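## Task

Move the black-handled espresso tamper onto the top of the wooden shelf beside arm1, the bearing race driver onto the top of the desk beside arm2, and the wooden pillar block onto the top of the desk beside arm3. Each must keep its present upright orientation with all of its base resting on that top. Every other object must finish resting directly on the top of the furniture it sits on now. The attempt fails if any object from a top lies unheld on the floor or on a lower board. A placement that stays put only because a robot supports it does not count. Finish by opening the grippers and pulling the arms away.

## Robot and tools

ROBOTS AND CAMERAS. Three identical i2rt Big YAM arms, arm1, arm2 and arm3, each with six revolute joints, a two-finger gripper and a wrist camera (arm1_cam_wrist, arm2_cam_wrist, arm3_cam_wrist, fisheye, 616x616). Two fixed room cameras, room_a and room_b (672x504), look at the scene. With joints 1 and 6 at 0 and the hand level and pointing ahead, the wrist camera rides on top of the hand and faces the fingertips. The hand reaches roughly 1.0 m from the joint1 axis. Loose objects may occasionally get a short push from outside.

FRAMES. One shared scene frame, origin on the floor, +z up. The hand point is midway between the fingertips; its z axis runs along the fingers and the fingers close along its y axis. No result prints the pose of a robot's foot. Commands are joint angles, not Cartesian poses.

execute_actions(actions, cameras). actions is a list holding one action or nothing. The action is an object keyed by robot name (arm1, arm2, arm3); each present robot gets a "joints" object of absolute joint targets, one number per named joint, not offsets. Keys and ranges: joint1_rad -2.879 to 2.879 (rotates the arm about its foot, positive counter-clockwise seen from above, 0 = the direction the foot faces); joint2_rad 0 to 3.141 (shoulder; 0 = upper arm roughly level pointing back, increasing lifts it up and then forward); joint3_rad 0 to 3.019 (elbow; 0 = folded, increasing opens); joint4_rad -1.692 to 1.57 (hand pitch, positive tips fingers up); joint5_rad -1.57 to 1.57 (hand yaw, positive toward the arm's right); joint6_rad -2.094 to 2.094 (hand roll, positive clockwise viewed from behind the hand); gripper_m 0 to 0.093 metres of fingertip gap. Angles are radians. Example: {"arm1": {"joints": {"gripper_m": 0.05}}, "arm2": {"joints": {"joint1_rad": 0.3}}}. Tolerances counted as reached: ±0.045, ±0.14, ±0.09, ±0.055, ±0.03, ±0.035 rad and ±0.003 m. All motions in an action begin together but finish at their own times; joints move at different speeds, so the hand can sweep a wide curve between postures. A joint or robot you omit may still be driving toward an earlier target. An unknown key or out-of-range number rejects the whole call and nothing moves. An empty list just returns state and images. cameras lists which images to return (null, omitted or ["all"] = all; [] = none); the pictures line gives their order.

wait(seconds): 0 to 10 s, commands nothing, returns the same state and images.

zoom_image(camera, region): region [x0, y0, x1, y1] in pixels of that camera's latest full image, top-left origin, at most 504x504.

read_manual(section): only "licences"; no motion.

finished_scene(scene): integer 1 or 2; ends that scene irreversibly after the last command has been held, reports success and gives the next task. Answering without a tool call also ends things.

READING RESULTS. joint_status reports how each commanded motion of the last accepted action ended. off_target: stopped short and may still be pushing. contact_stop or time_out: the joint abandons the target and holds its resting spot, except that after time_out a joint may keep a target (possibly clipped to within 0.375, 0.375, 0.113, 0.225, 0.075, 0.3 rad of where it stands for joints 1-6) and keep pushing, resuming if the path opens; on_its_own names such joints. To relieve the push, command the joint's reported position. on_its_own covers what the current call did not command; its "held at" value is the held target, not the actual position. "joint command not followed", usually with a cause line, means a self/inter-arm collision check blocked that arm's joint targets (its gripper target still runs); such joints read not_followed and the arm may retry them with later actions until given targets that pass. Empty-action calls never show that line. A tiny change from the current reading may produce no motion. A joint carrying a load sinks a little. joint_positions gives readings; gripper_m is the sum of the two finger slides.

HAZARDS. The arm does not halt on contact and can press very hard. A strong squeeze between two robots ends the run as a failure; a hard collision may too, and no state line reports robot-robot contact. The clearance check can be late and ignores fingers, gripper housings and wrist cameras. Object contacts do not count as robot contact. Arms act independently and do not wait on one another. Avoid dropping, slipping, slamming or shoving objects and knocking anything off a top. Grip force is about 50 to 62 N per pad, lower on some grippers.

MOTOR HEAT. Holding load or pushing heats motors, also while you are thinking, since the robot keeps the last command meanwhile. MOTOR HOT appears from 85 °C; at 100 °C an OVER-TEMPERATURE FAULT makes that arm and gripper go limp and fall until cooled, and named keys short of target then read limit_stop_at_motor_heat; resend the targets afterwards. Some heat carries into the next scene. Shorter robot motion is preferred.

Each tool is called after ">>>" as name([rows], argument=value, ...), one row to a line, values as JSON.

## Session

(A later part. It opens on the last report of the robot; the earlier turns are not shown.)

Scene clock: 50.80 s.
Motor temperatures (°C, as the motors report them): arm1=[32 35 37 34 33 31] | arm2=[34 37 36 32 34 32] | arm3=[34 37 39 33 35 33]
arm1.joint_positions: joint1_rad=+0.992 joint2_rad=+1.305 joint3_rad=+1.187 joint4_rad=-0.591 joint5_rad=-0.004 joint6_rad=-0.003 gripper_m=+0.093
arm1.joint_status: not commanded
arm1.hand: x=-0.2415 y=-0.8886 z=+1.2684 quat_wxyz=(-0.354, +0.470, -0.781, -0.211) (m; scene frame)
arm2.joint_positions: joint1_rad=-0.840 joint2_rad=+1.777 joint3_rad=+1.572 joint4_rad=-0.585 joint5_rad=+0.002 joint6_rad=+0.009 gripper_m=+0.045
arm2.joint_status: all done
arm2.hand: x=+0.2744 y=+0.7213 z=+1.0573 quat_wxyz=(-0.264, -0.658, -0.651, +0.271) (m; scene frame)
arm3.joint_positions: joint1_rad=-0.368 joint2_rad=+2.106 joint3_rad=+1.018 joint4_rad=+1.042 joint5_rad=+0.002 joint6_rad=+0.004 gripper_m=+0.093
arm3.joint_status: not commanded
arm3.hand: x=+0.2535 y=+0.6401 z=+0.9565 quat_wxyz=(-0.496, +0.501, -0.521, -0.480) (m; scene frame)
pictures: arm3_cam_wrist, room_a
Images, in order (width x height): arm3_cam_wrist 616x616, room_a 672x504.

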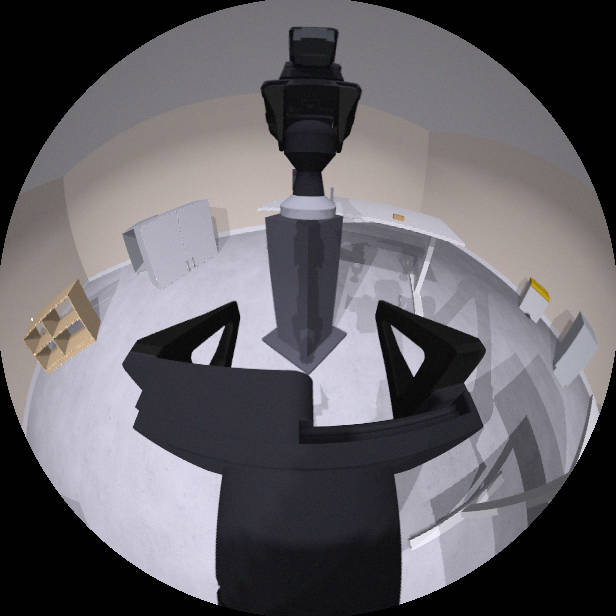

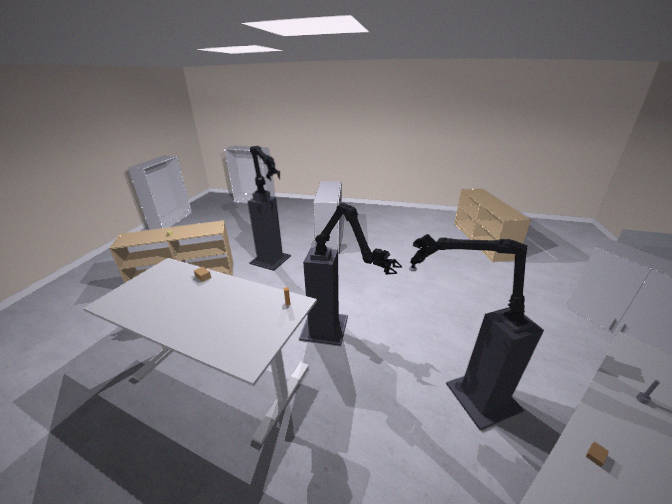

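>>> execute_actions([
  {"arm3":{"joints":{"joint2_rad":2.22,"joint3_rad":1.405,"joint4_rad":0.815}}},
], cameras=["arm3_cam_wrist","room_a"])

>>> zoom_image(camera="room_a", region=[375,225,455,290])

Scene clock: 52.10 s.
Motor temperatures (°C, as the motors report them): arm1=[32 35 37 34 33 31] | arm2=[34 37 36 32 34 32] | arm3=[34 37 39 33 35 33]
arm1.joint_positions: joint1_rad=+0.992 joint2_rad=+1.305 joint3_rad=+1.187 joint4_rad=-0.591 joint5_rad=-0.004 joint6_rad=-0.003 gripper_m=+0.093
arm1.joint_status: not commanded
arm1.hand: x=-0.2415 y=-0.8886 z=+1.2684 quat_wxyz=(-0.354, +0.470, -0.781, -0.211) (m; scene frame)
arm2.joint_positions: joint1_rad=-0.840 joint2_rad=+1.777 joint3_rad=+1.572 joint4_rad=-0.585 joint5_rad=+0.002 joint6_rad=+0.009 gripper_m=+0.045
arm2.joint_status: not commanded
arm2.hand: x=+0.2744 y=+0.7213 z=+1.0573 quat_wxyz=(-0.264, -0.658, -0.651, +0.271) (m; scene frame)
arm3.joint_positions: joint1_rad=-0.368 joint2_rad=+2.209 joint3_rad=+1.377 joint4_rad=+0.824 joint5_rad=+0.002 joint6_rad=+0.004 gripper_m=+0.093
arm3.joint_status: all done
arm3.hand: x=+0.2572 y=+0.7486 z=+0.9941 quat_wxyz=(-0.506, +0.492, -0.512, -0.490) (m; scene frame)
pictures: arm3_cam_wrist, room_a
Images, in order (width x height): arm3_cam_wrist 616x616, room_a 672x504.

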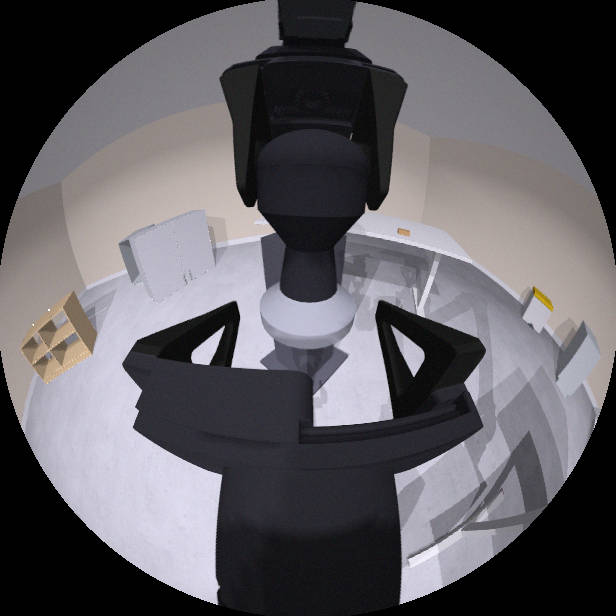

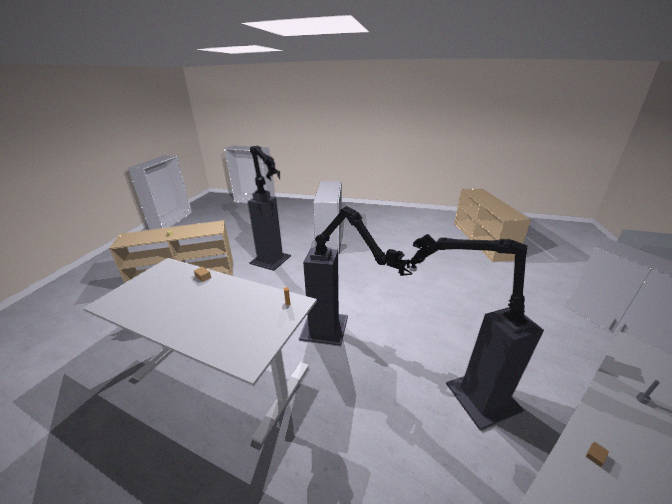

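Region (375, 225, 455, 290) of room_a's 672x504 image, scaled by 6.300, with more detail than that image has; it fills the top 410 rows of this view, and the rest is white.

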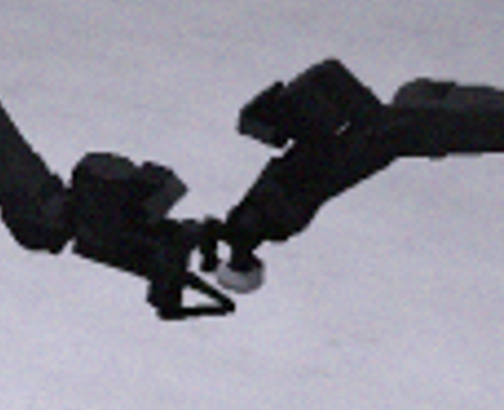

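>>> execute_actions([
  {"arm3":{"joints":{"joint2_rad":2.245,"joint3_rad":1.45,"joint4_rad":0.79}}},
], cameras=[])

>>> execute_actions([
  {"arm3":{"joints":{"gripper_m":0}}},
], cameras=["arm3_cam_wrist","room_a"])

>>> zoom_image(camera="room_a", region=[375,225,455,290])

Scene clock: 53.00 s.
Motor temperatures (°C, as the motors report them): arm1=[32 35 37 34 33 31] | arm2=[34 37 36 32 34 32] | arm3=[34 37 39 33 35 33]
arm1.joint_positions: joint1_rad=+0.992 joint2_rad=+1.305 joint3_rad=+1.187 joint4_rad=-0.591 joint5_rad=-0.004 joint6_rad=-0.003 gripper_m=+0.093
arm1.joint_status: not commanded
arm1.hand: x=-0.2415 y=-0.8886 z=+1.2684 quat_wxyz=(-0.354, +0.470, -0.781, -0.211) (m; scene frame)
arm2.joint_positions: joint1_rad=-0.840 joint2_rad=+1.777 joint3_rad=+1.572 joint4_rad=-0.585 joint5_rad=+0.002 joint6_rad=+0.009 gripper_m=+0.045
arm2.joint_status: not commanded
arm2.hand: x=+0.2744 y=+0.7213 z=+1.0573 quat_wxyz=(-0.264, -0.658, -0.651, +0.271) (m; scene frame)
arm3.joint_positions: joint1_rad=-0.368 joint2_rad=+2.211 joint3_rad=+1.402 joint4_rad=+0.800 joint5_rad=+0.002 joint6_rad=+0.004 gripper_m=+0.093
arm3.joint_status: all done
arm3.hand: x=+0.2575 y=+0.7557 z=+0.9998 quat_wxyz=(-0.506, +0.492, -0.512, -0.490) (m; scene frame)
pictures: none
No camera images: the call's "cameras" was empty. Leave "cameras" out to get every camera's image.

Scene clock: 53.70 s.
Motor temperatures (°C, as the motors report them): arm1=[32 35 37 34 33 31] | arm2=[34 37 36 32 34 32] | arm3=[34 37 40 33 35 33]
arm1.joint_positions: joint1_rad=+0.992 joint2_rad=+1.305 joint3_rad=+1.187 joint4_rad=-0.591 joint5_rad=-0.004 joint6_rad=-0.003 gripper_m=+0.093
arm1.joint_status: not commanded
arm1.hand: x=-0.2415 y=-0.8886 z=+1.2684 quat_wxyz=(-0.354, +0.470, -0.781, -0.211) (m; scene frame)
arm2.joint_positions: joint1_rad=-0.840 joint2_rad=+1.777 joint3_rad=+1.572 joint4_rad=-0.585 joint5_rad=+0.001 joint6_rad=+0.009 gripper_m=+0.045
arm2.joint_status: not commanded
arm2.hand: x=+0.2744 y=+0.7213 z=+1.0573 quat_wxyz=(-0.264, -0.658, -0.651, +0.271) (m; scene frame)
arm3.joint_positions: joint1_rad=-0.368 joint2_rad=+2.211 joint3_rad=+1.402 joint4_rad=+0.800 joint5_rad=+0.002 joint6_rad=+0.003 gripper_m=+0.050
arm3.joint_status: gripper_m off_target (ended at +0.050, target +0.000)
arm3.hand: x=+0.2574 y=+0.7557 z=+0.9998 quat_wxyz=(-0.506, +0.492, -0.512, -0.490) (m; scene frame)
pictures: arm3_cam_wrist, room_a
Images, in order (width x height): arm3_cam_wrist 616x616, room_a 672x504.

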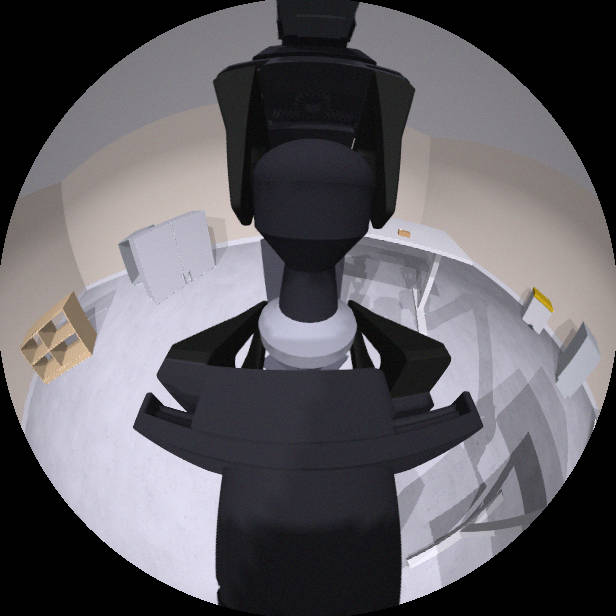

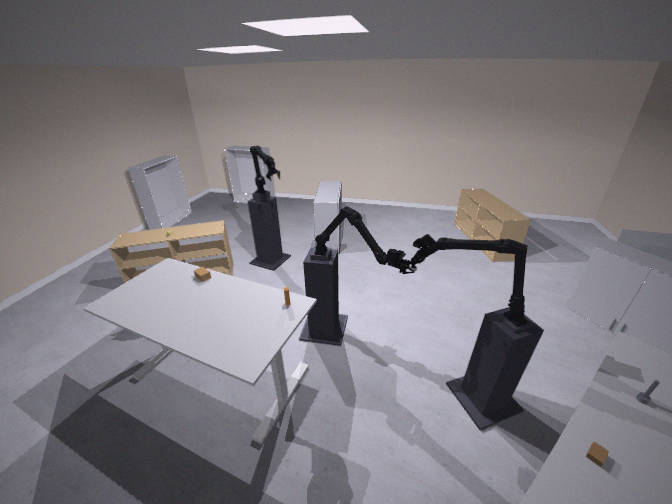

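Region (375, 225, 455, 290) of room_a's 672x504 image, scaled by 6.300, with more detail than that image has; it fills the top 410 rows of this view, and the rest is white.

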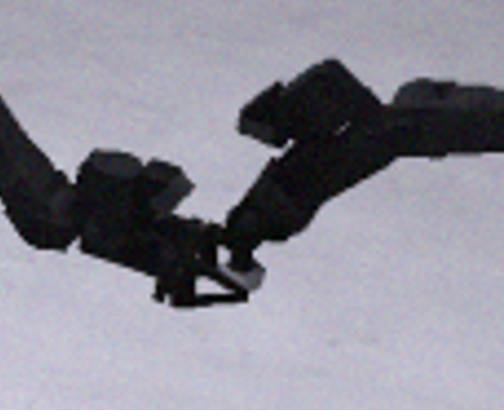

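>>> execute_actions([
  {"arm2":{"joints":{"gripper_m":0.093}},"arm3":{"joints":{"joint2_rad":2.2}}},
], cameras=[])

>>> execute_actions([
  {"arm2":{"joints":{"joint2_rad":1.2,"joint3_rad":1.2,"joint4_rad":-0.6}}},
], cameras=["arm3_cam_wrist"])

>>> execute_actions([
  {"arm3":{"joints":{"joint1_rad":2.304}},"arm1":{"joints":{"joint2_rad":1.65,"joint3_rad":1.2,"joint4_rad":-0.35}}},
], cameras=["arm3_cam_wrist","arm1_cam_wrist"])

Scene clock: 54.77 s.
Motor temperatures (°C, as the motors report them): arm1=[32 35 37 34 33 31] | arm2=[34 37 37 32 34 32] | arm3=[34 37 40 33 35 33]
arm1.joint_positions: joint1_rad=+0.992 joint2_rad=+1.305 joint3_rad=+1.187 joint4_rad=-0.591 joint5_rad=-0.004 joint6_rad=-0.003 gripper_m=+0.093
arm1.joint_status: not commanded
arm1.hand: x=-0.2415 y=-0.8886 z=+1.2684 quat_wxyz=(-0.354, +0.470, -0.781, -0.211) (m; scene frame)
arm2.joint_positions: joint1_rad=-0.840 joint2_rad=+1.745 joint3_rad=+1.572 joint4_rad=-0.585 joint5_rad=+0.001 joint6_rad=+0.009 gripper_m=+0.093
arm2.joint_status: all done
arm2.hand: x=+0.2747 y=+0.7249 z=+1.0794 quat_wxyz=(-0.275, -0.653, -0.647, +0.281) (m; scene frame)
arm3.joint_positions: joint1_rad=-0.368 joint2_rad=+2.211 joint3_rad=+1.402 joint4_rad=+0.782 joint5_rad=+0.002 joint6_rad=+0.003 gripper_m=+0.050
arm3.joint_status: all done
arm3.hand: x=+0.2574 y=+0.7557 z=+0.9954 quat_wxyz=(-0.502, +0.496, -0.516, -0.485) (m; scene frame)
pictures: none
No camera images: the call's "cameras" was empty. Leave "cameras" out to get every camera's image.

Scene clock: 56.27 s.
Motor temperatures (°C, as the motors report them): arm1=[32 35 37 34 33 31] | arm2=[34 37 36 32 34 32] | arm3=[34 38 40 33 35 33]
arm1.joint_positions: joint1_rad=+0.992 joint2_rad=+1.305 joint3_rad=+1.187 joint4_rad=-0.591 joint5_rad=-0.004 joint6_rad=-0.003 gripper_m=+0.093
arm1.joint_status: not commanded
arm1.hand: x=-0.2415 y=-0.8886 z=+1.2684 quat_wxyz=(-0.354, +0.470, -0.781, -0.211) (m; scene frame)
arm2.joint_positions: joint1_rad=-0.840 joint2_rad=+1.194 joint3_rad=+1.214 joint4_rad=-0.593 joint5_rad=+0.001 joint6_rad=+0.009 gripper_m=+0.093
arm2.joint_status: all done
arm2.hand: x=+0.2769 y=+0.8995 z=+1.2056 quat_wxyz=(-0.334, -0.624, -0.619, +0.340) (m; scene frame)
arm3.joint_positions: joint1_rad=-0.368 joint2_rad=+2.211 joint3_rad=+1.402 joint4_rad=+0.782 joint5_rad=+0.002 joint6_rad=+0.003 gripper_m=+0.050
arm3.joint_status: not commanded
arm3.hand: x=+0.2574 y=+0.7557 z=+0.9954 quat_wxyz=(-0.502, +0.496, -0.516, -0.485) (m; scene frame)
pictures: arm3_cam_wrist
Images, in order (width x height): arm3_cam_wrist 616x616.

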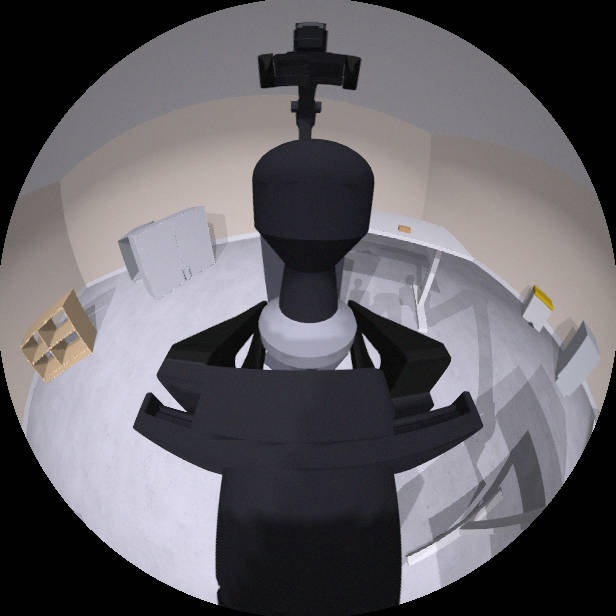

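Scene clock: 58.93 s.
Motor temperatures (°C, as the motors report them): arm1=[32 35 37 34 33 31] | arm2=[34 37 36 32 34 32] | arm3=[34 38 41 33 35 33]
arm1.joint_positions: joint1_rad=+0.992 joint2_rad=+1.660 joint3_rad=+1.184 joint4_rad=-0.369 joint5_rad=-0.004 joint6_rad=-0.003 gripper_m=+0.093
arm1.joint_status: all done
arm1.hand: x=-0.2077 y=-0.8271 z=+1.1015 quat_wxyz=(-0.300, +0.483, -0.803, -0.179) (m; scene frame)
arm2.joint_positions: joint1_rad=-0.840 joint2_rad=+1.194 joint3_rad=+1.214 joint4_rad=-0.593 joint5_rad=+0.001 joint6_rad=+0.009 gripper_m=+0.093
arm2.joint_status: not commanded
arm2.hand: x=+0.2769 y=+0.8995 z=+1.2056 quat_wxyz=(-0.334, -0.624, -0.619, +0.340) (m; scene frame)
arm3.joint_positions: joint1_rad=+2.304 joint2_rad=+2.211 joint3_rad=+1.417 joint4_rad=+0.781 joint5_rad=-0.003 joint6_rad=+0.003 gripper_m=+0.050
arm3.joint_status: all done
arm3.hand: x=-0.1649 y=-0.7709 z=+1.0023 quat_wxyz=(+0.359, +0.613, +0.362, -0.604) (m; scene frame)
pictures: arm1_cam_wrist, arm3_cam_wrist
Images, in order (width x height): arm1_cam_wrist 616x616, arm3_cam_wrist 616x616.

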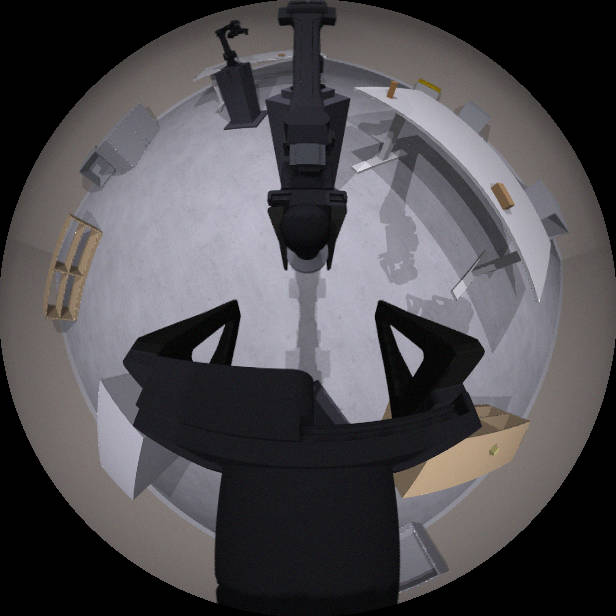

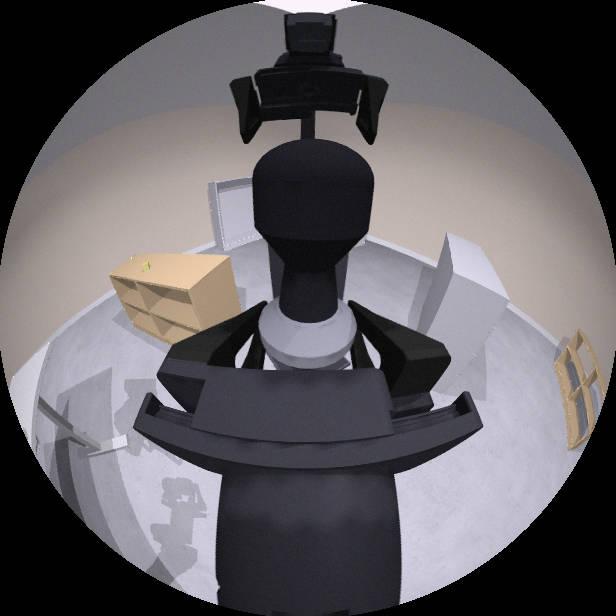

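>>> execute_actions([
  {"arm1":{"joints":{"joint2_rad":1.9,"joint3_rad":1.43,"joint4_rad":-0.29}}},
], cameras=["arm3_cam_wrist","arm1_cam_wrist"])

Scene clock: 60.20 s.
Motor temperatures (°C, as the motors report them): arm1=[32 35 37 34 33 31] | arm2=[34 37 36 32 34 32] | arm3=[34 38 41 33 35 33]
arm1.joint_positions: joint1_rad=+0.992 joint2_rad=+1.918 joint3_rad=+1.375 joint4_rad=-0.305 joint5_rad=-0.004 joint6_rad=-0.003 gripper_m=+0.093
arm1.joint_status: all done
arm1.hand: x=-0.1707 y=-0.7589 z=+1.0400 quat_wxyz=(-0.299, +0.483, -0.804, -0.178) (m; scene frame)
arm2.joint_positions: joint1_rad=-0.840 joint2_rad=+1.194 joint3_rad=+1.214 joint4_rad=-0.593 joint5_rad=+0.001 joint6_rad=+0.009 gripper_m=+0.093
arm2.joint_status: not commanded
arm2.hand: x=+0.2769 y=+0.8995 z=+1.2056 quat_wxyz=(-0.334, -0.624, -0.619, +0.340) (m; scene frame)
arm3.joint_positions: joint1_rad=+2.304 joint2_rad=+2.211 joint3_rad=+1.417 joint4_rad=+0.781 joint5_rad=-0.003 joint6_rad=+0.003 gripper_m=+0.050
arm3.joint_status: not commanded
arm3.hand: x=-0.1649 y=-0.7709 z=+1.0023 quat_wxyz=(+0.359, +0.613, +0.362, -0.604) (m; scene frame)
pictures: arm1_cam_wrist, arm3_cam_wrist
Images, in order (width x height): arm1_cam_wrist 616x616, arm3_cam_wrist 616x616.

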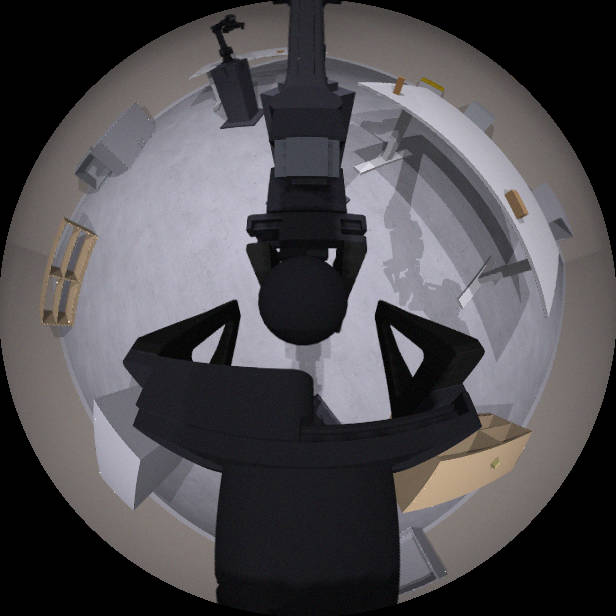

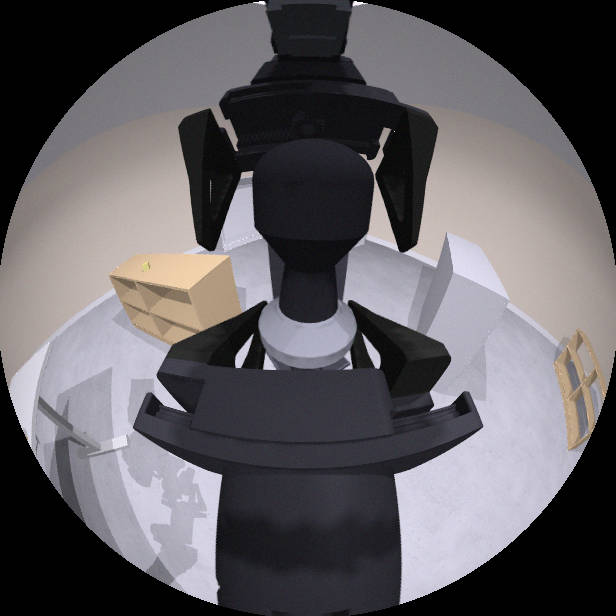

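>>> execute_actions([
  {"arm1":{"joints":{"joint3_rad":1.475}}},
], cameras=["arm3_cam_wrist","arm1_cam_wrist"])

Scene clock: 60.97 s.
Motor temperatures (°C, as the motors report them): arm1=[32 35 37 34 33 31] | arm2=[33 37 36 32 34 32] | arm3=[34 38 41 33 35 33]
arm1.joint_positions: joint1_rad=+0.992 joint2_rad=+1.915 joint3_rad=+1.422 joint4_rad=-0.305 joint5_rad=-0.004 joint6_rad=-0.003 gripper_m=+0.093
arm1.joint_status: all done
arm1.hand: x=-0.1623 y=-0.7433 z=+1.0653 quat_wxyz=(-0.319, +0.478, -0.796, -0.190) (m; scene frame)
arm2.joint_positions: joint1_rad=-0.840 joint2_rad=+1.194 joint3_rad=+1.214 joint4_rad=-0.593 joint5_rad=+0.001 joint6_rad=+0.009 gripper_m=+0.093
arm2.joint_status: not commanded
arm2.hand: x=+0.2769 y=+0.8995 z=+1.2056 quat_wxyz=(-0.334, -0.624, -0.619, +0.340) (m; scene frame)
arm3.joint_positions: joint1_rad=+2.304 joint2_rad=+2.211 joint3_rad=+1.417 joint4_rad=+0.781 joint5_rad=-0.003 joint6_rad=+0.003 gripper_m=+0.050
arm3.joint_status: not commanded
arm3.hand: x=-0.1649 y=-0.7709 z=+1.0023 quat_wxyz=(+0.359, +0.613, +0.362, -0.604) (m; scene frame)
pictures: arm1_cam_wrist, arm3_cam_wrist
Images, in order (width x height): arm1_cam_wrist 616x616, arm3_cam_wrist 616x616.

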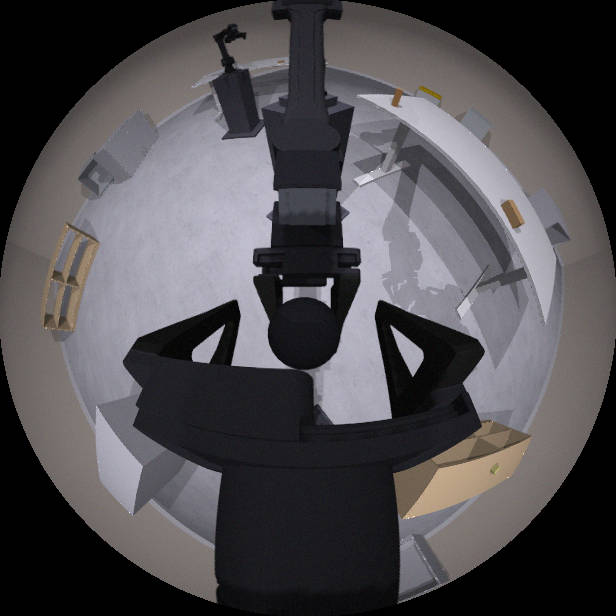

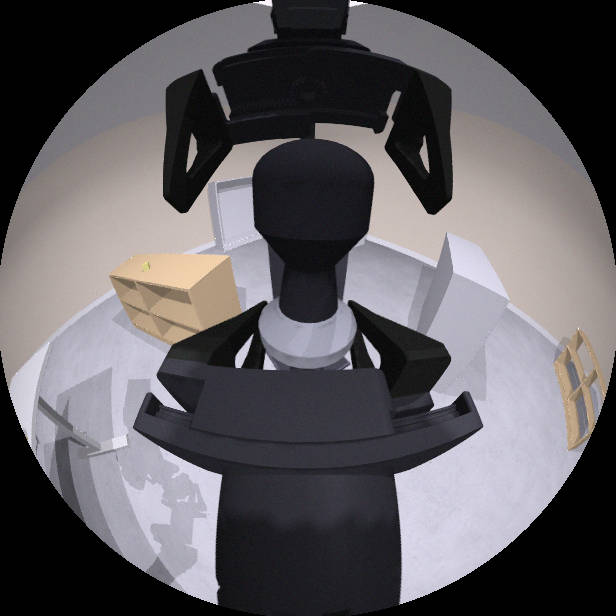

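Slightly high; lower via joint4.

>>> execute_actions([
  {"arm1":{"joints":{"joint2_rad":1.925}}},
], cameras=[])

>>> execute_actions([
  {"arm1":{"joints":{"gripper_m":0}}},
], cameras=["arm3_cam_wrist","arm1_cam_wrist"])

Scene clock: 61.57 s.
Motor temperatures (°C, as the motors report them): arm1=[32 35 38 34 33 31] | arm2=[33 36 36 32 34 32] | arm3=[34 38 41 33 35 33]
arm1.joint_positions: joint1_rad=+0.992 joint2_rad=+1.918 joint3_rad=+1.422 joint4_rad=-0.305 joint5_rad=-0.004 joint6_rad=-0.003 gripper_m=+0.093
arm1.joint_status: all done
arm1.hand: x=-0.1624 y=-0.7433 z=+1.0631 quat_wxyz=(-0.318, +0.478, -0.796, -0.189) (m; scene frame)
arm2.joint_positions: joint1_rad=-0.840 joint2_rad=+1.194 joint3_rad=+1.214 joint4_rad=-0.593 joint5_rad=+0.001 joint6_rad=+0.009 gripper_m=+0.093
arm2.joint_status: not commanded
arm2.hand: x=+0.2769 y=+0.8995 z=+1.2056 quat_wxyz=(-0.334, -0.624, -0.619, +0.340) (m; scene frame)
arm3.joint_positions: joint1_rad=+2.304 joint2_rad=+2.211 joint3_rad=+1.417 joint4_rad=+0.781 joint5_rad=-0.003 joint6_rad=+0.003 gripper_m=+0.050
arm3.joint_status: not commanded
arm3.hand: x=-0.1649 y=-0.7709 z=+1.0023 quat_wxyz=(+0.359, +0.613, +0.362, -0.604) (m; scene frame)
pictures: none
No camera images: the call's "cameras" was empty. Leave "cameras" out to get every camera's image.

Scene clock: 62.27 s.
Motor temperatures (°C, as the motors report them): arm1=[32 35 38 34 33 31] | arm2=[33 36 36 32 34 32] | arm3=[34 39 41 33 35 33]
arm1.joint_positions: joint1_rad=+0.992 joint2_rad=+1.918 joint3_rad=+1.422 joint4_rad=-0.304 joint5_rad=-0.005 joint6_rad=-0.004 gripper_m=+0.044
arm1.joint_status: gripper_m off_target (ended at +0.044, target +0.000)
arm1.hand: x=-0.1625 y=-0.7432 z=+1.0629 quat_wxyz=(-0.318, +0.479, -0.796, -0.190) (m; scene frame)
arm2.joint_positions: joint1_rad=-0.840 joint2_rad=+1.194 joint3_rad=+1.214 joint4_rad=-0.593 joint5_rad=+0.001 joint6_rad=+0.009 gripper_m=+0.093
arm2.joint_status: not commanded
arm2.hand: x=+0.2769 y=+0.8995 z=+1.2056 quat_wxyz=(-0.334, -0.624, -0.619, +0.340) (m; scene frame)
arm3.joint_positions: joint1_rad=+2.305 joint2_rad=+2.211 joint3_rad=+1.417 joint4_rad=+0.780 joint5_rad=-0.004 joint6_rad=-0.002 gripper_m=+0.050
arm3.joint_status: not commanded
arm3.hand: x=-0.1640 y=-0.7714 z=+1.0020 quat_wxyz=(+0.358, +0.612, +0.364, -0.604) (m; scene frame)
pictures: arm1_cam_wrist, arm3_cam_wrist
Images, in order (width x height): arm1_cam_wrist 616x616, arm3_cam_wrist 616x616.

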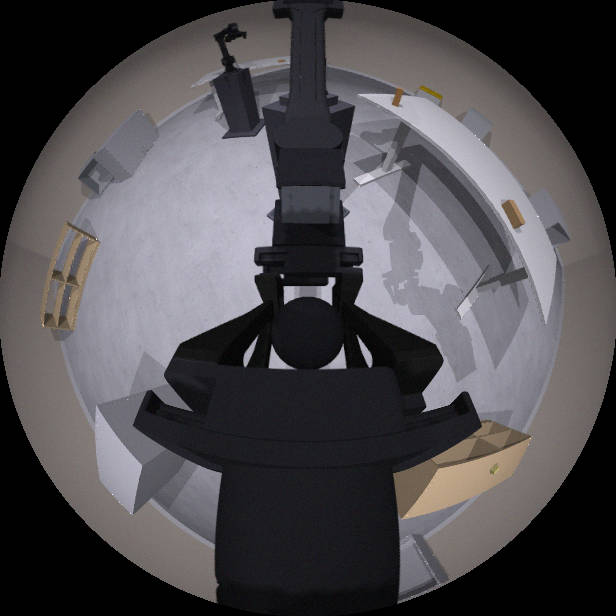

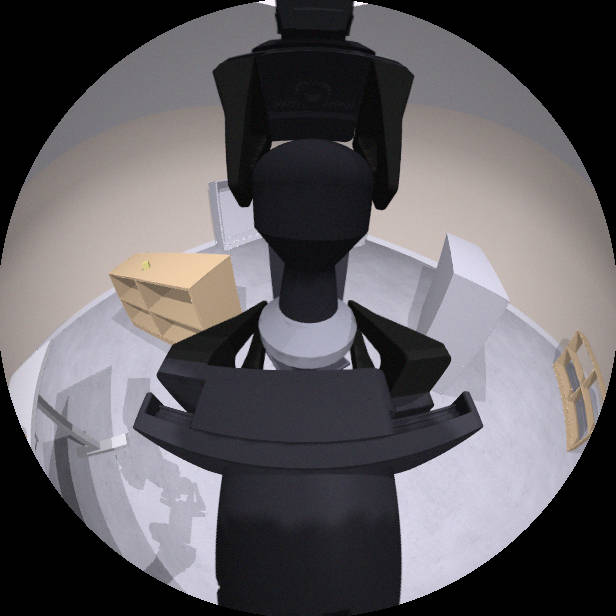

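>>> execute_actions([
  {"arm3":{"joints":{"gripper_m":0.093}},"arm1":{"joints":{"joint2_rad":1.89}}},
], cameras=[])

>>> execute_actions([
  {"arm3":{"joints":{"joint2_rad":2.03,"joint3_rad":0.93,"joint4_rad":1.05}}},
], cameras=["arm3_cam_wrist"])

>>> execute_actions([
  {"arm1":{"joints":{"joint1_rad":-0.66}}},
], cameras=[])

>>> execute_actions([
  {"arm1":{"joints":{"joint2_rad":2.54,"joint3_rad":1.44,"joint4_rad":0.38}}},
], cameras=["arm1_cam_wrist","room_a"])

>>> zoom_image(camera="room_a", region=[170,180,250,250])

Scene clock: 63.20 s.
Motor temperatures (°C, as the motors report them): arm1=[32 36 38 34 33 31] | arm2=[33 36 36 32 34 32] | arm3=[34 39 41 33 35 33]
arm1.joint_positions: joint1_rad=+0.992 joint2_rad=+1.919 joint3_rad=+1.422 joint4_rad=-0.304 joint5_rad=-0.004 joint6_rad=-0.004 gripper_m=+0.044
arm1.joint_status: all done
arm1.hand: x=-0.1624 y=-0.7433 z=+1.0627 quat_wxyz=(-0.318, +0.479, -0.796, -0.189) (m; scene frame)
arm2.joint_positions: joint1_rad=-0.840 joint2_rad=+1.194 joint3_rad=+1.214 joint4_rad=-0.593 joint5_rad=+0.001 joint6_rad=+0.009 gripper_m=+0.093
arm2.joint_status: not commanded
arm2.hand: x=+0.2769 y=+0.8995 z=+1.2056 quat_wxyz=(-0.334, -0.624, -0.619, +0.340) (m; scene frame)
arm3.joint_positions: joint1_rad=+2.305 joint2_rad=+2.209 joint3_rad=+1.417 joint4_rad=+0.780 joint5_rad=-0.004 joint6_rad=-0.002 gripper_m=+0.093
arm3.joint_status: all done
arm3.hand: x=-0.1640 y=-0.7714 z=+1.0032 quat_wxyz=(+0.358, +0.611, +0.364, -0.604) (m; scene frame)
pictures: none
No camera images: the call's "cameras" was empty. Leave "cameras" out to get every camera's image.

Scene clock: 64.57 s.
Motor temperatures (°C, as the motors report them): arm1=[32 36 38 34 33 31] | arm2=[33 36 36 32 34 32] | arm3=[34 39 41 33 35 33]
arm1.joint_positions: joint1_rad=+0.992 joint2_rad=+1.919 joint3_rad=+1.422 joint4_rad=-0.304 joint5_rad=-0.004 joint6_rad=-0.004 gripper_m=+0.044
arm1.joint_status: not commanded
arm1.hand: x=-0.1624 y=-0.7433 z=+1.0627 quat_wxyz=(-0.318, +0.479, -0.796, -0.189) (m; scene frame)
arm2.joint_positions: joint1_rad=-0.840 joint2_rad=+1.194 joint3_rad=+1.214 joint4_rad=-0.593 joint5_rad=+0.001 joint6_rad=+0.009 gripper_m=+0.093
arm2.joint_status: not commanded
arm2.hand: x=+0.2769 y=+0.8995 z=+1.2056 quat_wxyz=(-0.334, -0.624, -0.619, +0.340) (m; scene frame)
arm3.joint_positions: joint1_rad=+2.305 joint2_rad=+2.015 joint3_rad=+0.930 joint4_rad=+1.041 joint5_rad=-0.004 joint6_rad=-0.002 gripper_m=+0.093
arm3.joint_status: all done
arm3.hand: x=-0.0936 y=-0.6433 z=+0.9791 quat_wxyz=(+0.353, +0.621, +0.369, -0.595) (m; scene frame)
pictures: arm3_cam_wrist
Images, in order (width x height): arm3_cam_wrist 616x616.

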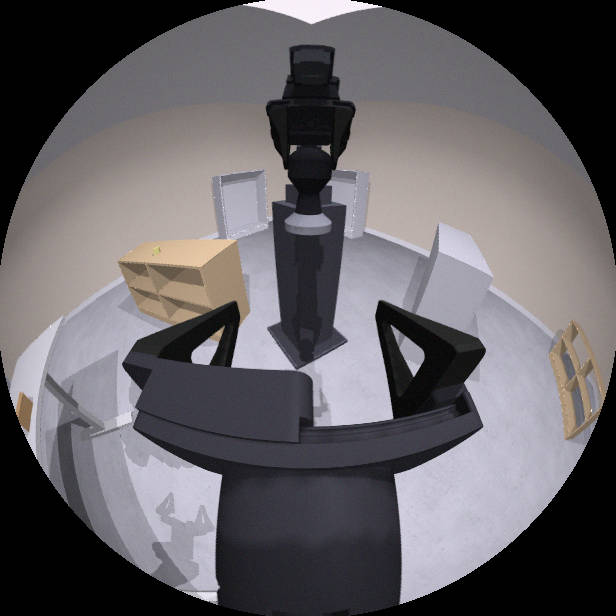

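Scene clock: 66.47 s.
Motor temperatures (°C, as the motors report them): arm1=[32 36 38 34 33 31] | arm2=[33 36 36 32 34 32] | arm3=[34 38 41 33 35 33]
arm1.joint_positions: joint1_rad=-0.671 joint2_rad=+1.919 joint3_rad=+1.422 joint4_rad=-0.304 joint5_rad=+0.004 joint6_rad=-0.004 gripper_m=+0.044
arm1.joint_status: all done
arm1.hand: x=+0.0955 y=-1.7796 z=+1.0745 quat_wxyz=(-0.359, -0.265, -0.887, +0.117) (m; scene frame)
arm2.joint_positions: joint1_rad=-0.840 joint2_rad=+1.194 joint3_rad=+1.214 joint4_rad=-0.593 joint5_rad=+0.001 joint6_rad=+0.009 gripper_m=+0.093
arm2.joint_status: not commanded
arm2.hand: x=+0.2769 y=+0.8995 z=+1.2056 quat_wxyz=(-0.334, -0.624, -0.619, +0.340) (m; scene frame)
arm3.joint_positions: joint1_rad=+2.305 joint2_rad=+2.015 joint3_rad=+0.930 joint4_rad=+1.041 joint5_rad=-0.004 joint6_rad=-0.002 gripper_m=+0.093
arm3.joint_status: not commanded
arm3.hand: x=-0.0936 y=-0.6433 z=+0.9791 quat_wxyz=(+0.353, +0.621, +0.369, -0.595) (m; scene frame)
pictures: none
No camera images: the call's "cameras" was empty. Leave "cameras" out to get every camera's image.

Scene clock: 67.87 s.
Motor temperatures (°C, as the motors report them): arm1=[32 36 38 34 33 31] | arm2=[33 36 36 32 34 32] | arm3=[34 38 41 33 35 33]
arm1.joint_positions: joint1_rad=-0.671 joint2_rad=+2.584 joint3_rad=+1.401 joint4_rad=+0.348 joint5_rad=+0.004 joint6_rad=-0.004 gripper_m=+0.044
arm1.joint_status: all done
arm1.hand: x=+0.0672 y=-1.7658 z=+0.7076 quat_wxyz=(-0.344, -0.267, -0.893, +0.113) (m; scene frame)
arm2.joint_positions: joint1_rad=-0.840 joint2_rad=+1.194 joint3_rad=+1.214 joint4_rad=-0.593 joint5_rad=+0.001 joint6_rad=+0.009 gripper_m=+0.093
arm2.joint_status: not commanded
arm2.hand: x=+0.2769 y=+0.8995 z=+1.2056 quat_wxyz=(-0.334, -0.624, -0.619, +0.340) (m; scene frame)
arm3.joint_positions: joint1_rad=+2.305 joint2_rad=+2.015 joint3_rad=+0.930 joint4_rad=+1.041 joint5_rad=-0.004 joint6_rad=-0.002 gripper_m=+0.093
arm3.joint_status: not commanded
arm3.hand: x=-0.0936 y=-0.6433 z=+0.9791 quat_wxyz=(+0.353, +0.621, +0.369, -0.595) (m; scene frame)
pictures: arm1_cam_wrist, room_a
Images, in order (width x height): arm1_cam_wrist 616x616, room_a 672x504.

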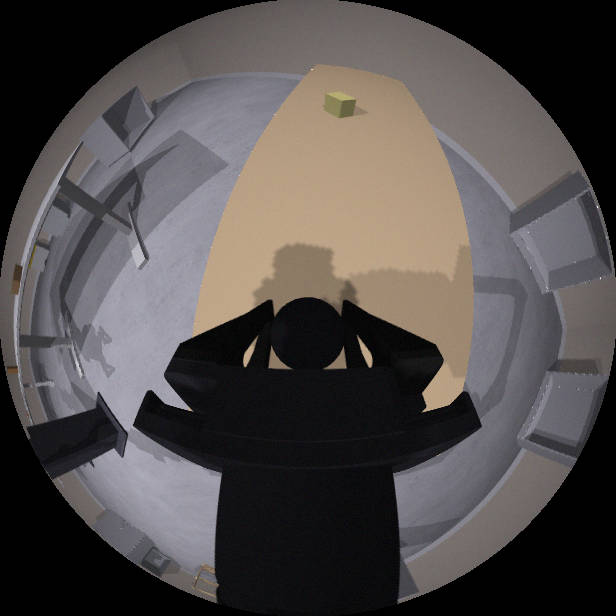

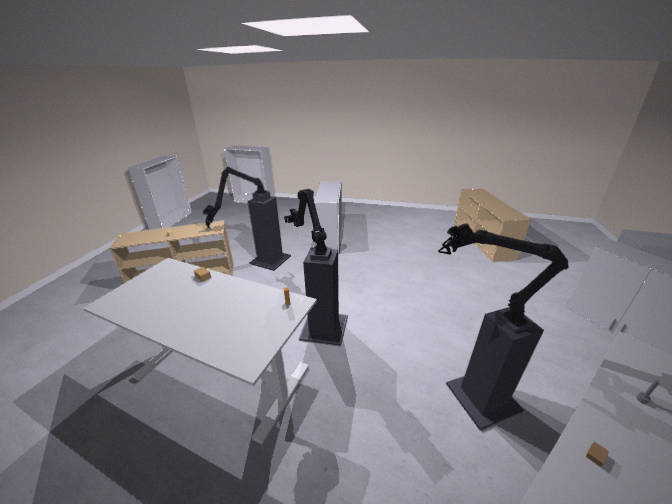

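Region (170, 180, 250, 250) of room_a's 672x504 image, scaled by 6.300, with more detail than that image has; it fills the top 441 rows of this view, and the rest is white.

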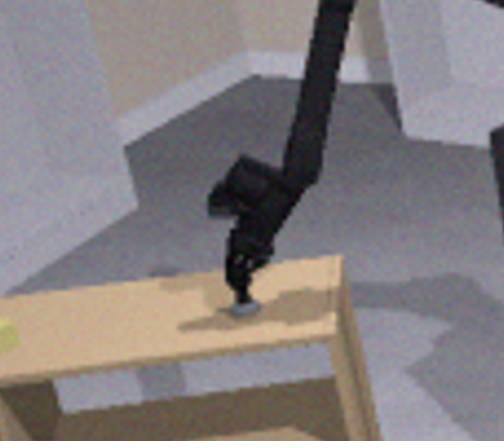

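>>> execute_actions([
  {"arm1":{"joints":{"joint2_rad":2.59,"joint4_rad":0.43}}},
], cameras=[])

>>> execute_actions([
  {"arm1":{"joints":{"gripper_m":0.093}}},
], cameras=[])

>>> execute_actions([
  {"arm1":{"joints":{"joint2_rad":2.2}}},
])

Scene clock: 68.73 s.
Motor temperatures (°C, as the motors report them): arm1=[32 36 38 34 33 31] | arm2=[33 36 36 32 34 32] | arm3=[34 38 41 33 35 33]
arm1.joint_positions: joint1_rad=-0.671 joint2_rad=+2.610 joint3_rad=+1.401 joint4_rad=+0.398 joint5_rad=+0.004 joint6_rad=-0.004 gripper_m=+0.044
arm1.joint_status: all done
arm1.hand: x=+0.0660 y=-1.7651 z=+0.6984 quat_wxyz=(-0.355, -0.265, -0.889, +0.116) (m; scene frame)
arm2.joint_positions: joint1_rad=-0.840 joint2_rad=+1.194 joint3_rad=+1.214 joint4_rad=-0.593 joint5_rad=+0.001 joint6_rad=+0.009 gripper_m=+0.093
arm2.joint_status: not commanded
arm2.hand: x=+0.2769 y=+0.8995 z=+1.2056 quat_wxyz=(-0.334, -0.624, -0.619, +0.340) (m; scene frame)
arm3.joint_positions: joint1_rad=+2.305 joint2_rad=+2.015 joint3_rad=+0.930 joint4_rad=+1.041 joint5_rad=-0.004 joint6_rad=-0.002 gripper_m=+0.093
arm3.joint_status: not commanded
arm3.hand: x=-0.0936 y=-0.6433 z=+0.9791 quat_wxyz=(+0.353, +0.621, +0.369, -0.595) (m; scene frame)
pictures: none
No camera images: the call's "cameras" was empty. Leave "cameras" out to get every camera's image.

Scene clock: 69.43 s.
Motor temperatures (°C, as the motors report them): arm1=[32 37 38 34 33 31] | arm2=[33 36 36 32 34 32] | arm3=[34 38 41 33 35 33]
arm1.joint_positions: joint1_rad=-0.671 joint2_rad=+2.610 joint3_rad=+1.407 joint4_rad=+0.410 joint5_rad=+0.004 joint6_rad=-0.004 gripper_m=+0.093
arm1.joint_status: all done
arm1.hand: x=+0.0704 y=-1.7679 z=+0.7023 quat_wxyz=(-0.363, -0.264, -0.886, +0.118) (m; scene frame)
arm2.joint_positions: joint1_rad=-0.840 joint2_rad=+1.194 joint3_rad=+1.214 joint4_rad=-0.593 joint5_rad=+0.001 joint6_rad=+0.009 gripper_m=+0.093
arm2.joint_status: not commanded
arm2.hand: x=+0.2769 y=+0.8995 z=+1.2056 quat_wxyz=(-0.334, -0.624, -0.619, +0.340) (m; scene frame)
arm3.joint_positions: joint1_rad=+2.305 joint2_rad=+2.015 joint3_rad=+0.930 joint4_rad=+1.041 joint5_rad=-0.004 joint6_rad=-0.002 gripper_m=+0.093
arm3.joint_status: not commanded
arm3.hand: x=-0.0936 y=-0.6433 z=+0.9791 quat_wxyz=(+0.353, +0.621, +0.369, -0.595) (m; scene frame)
pictures: none
No camera images: the call's "cameras" was empty. Leave "cameras" out to get every camera's image.

Scene clock: 70.97 s.
Motor temperatures (°C, as the motors report them): arm1=[32 37 37 34 33 31] | arm2=[33 36 36 32 34 32] | arm3=[34 38 40 33 35 33]
arm1.joint_positions: joint1_rad=-0.671 joint2_rad=+2.213 joint3_rad=+1.432 joint4_rad=+0.426 joint5_rad=+0.004 joint6_rad=-0.004 gripper_m=+0.093
arm1.joint_status: all done
arm1.hand: x=+0.1646 y=-1.8261 z=+1.0090 quat_wxyz=(-0.546, -0.233, -0.786, +0.173) (m; scene frame)
arm2.joint_positions: joint1_rad=-0.840 joint2_rad=+1.194 joint3_rad=+1.214 joint4_rad=-0.593 joint5_rad=+0.001 joint6_rad=+0.009 gripper_m=+0.093
arm2.joint_status: not commanded
arm2.hand: x=+0.2769 y=+0.8995 z=+1.2056 quat_wxyz=(-0.334, -0.624, -0.619, +0.340) (m; scene frame)
arm3.joint_positions: joint1_rad=+2.305 joint2_rad=+2.015 joint3_rad=+0.930 joint4_rad=+1.041 joint5_rad=-0.004 joint6_rad=-0.002 gripper_m=+0.093
arm3.joint_status: not commanded
arm3.hand: x=-0.0936 y=-0.6433 z=+0.9791 quat_wxyz=(+0.353, +0.621, +0.369, -0.595) (m; scene frame)
pictures: arm1_cam_wrist, arm2_cam_wrist, arm3_cam_wrist, room_a, room_b
Images, in order (width x height): arm1_cam_wrist 616x616, arm2_cam_wrist 616x616, arm3_cam_wrist 616x616, room_a 672x504, room_b 672x504.

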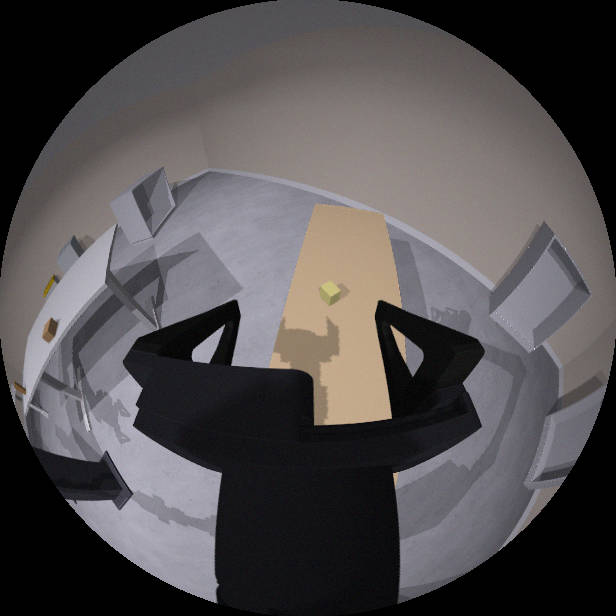

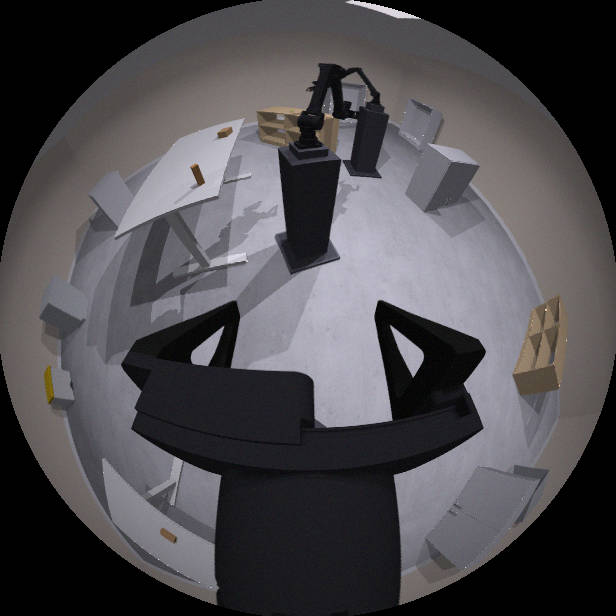

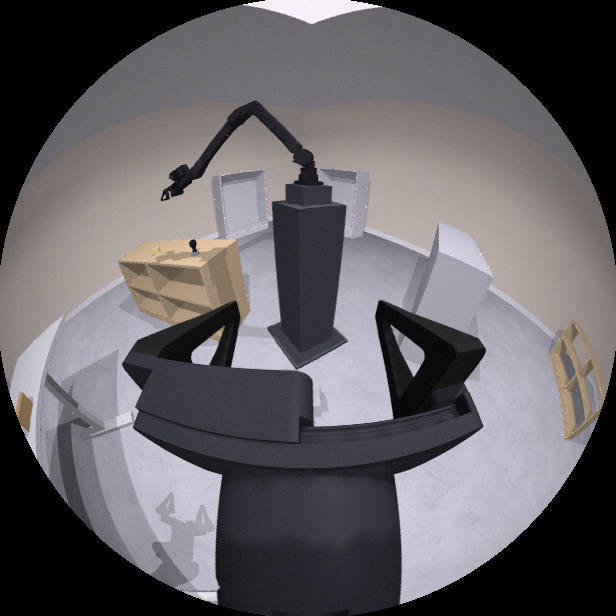

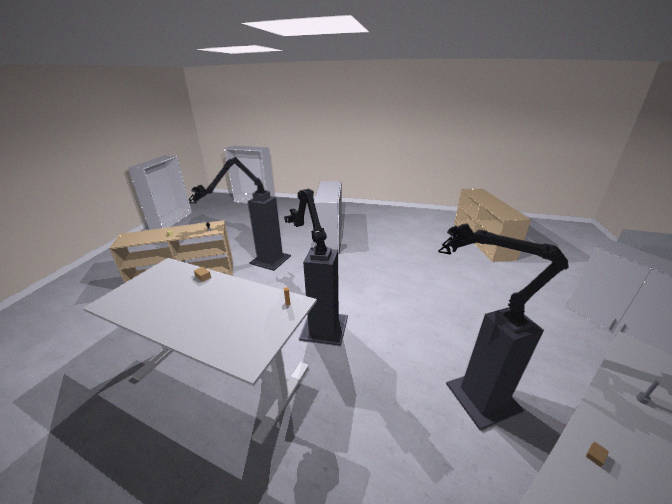

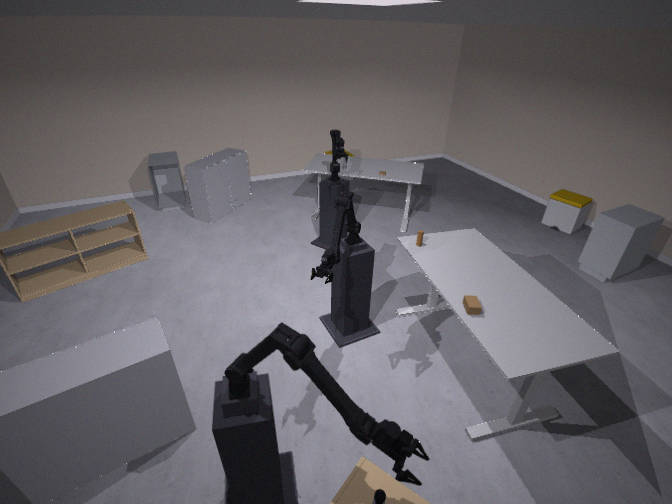

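>>> finished_scene(scene=1)

The scene is finished: the task was done.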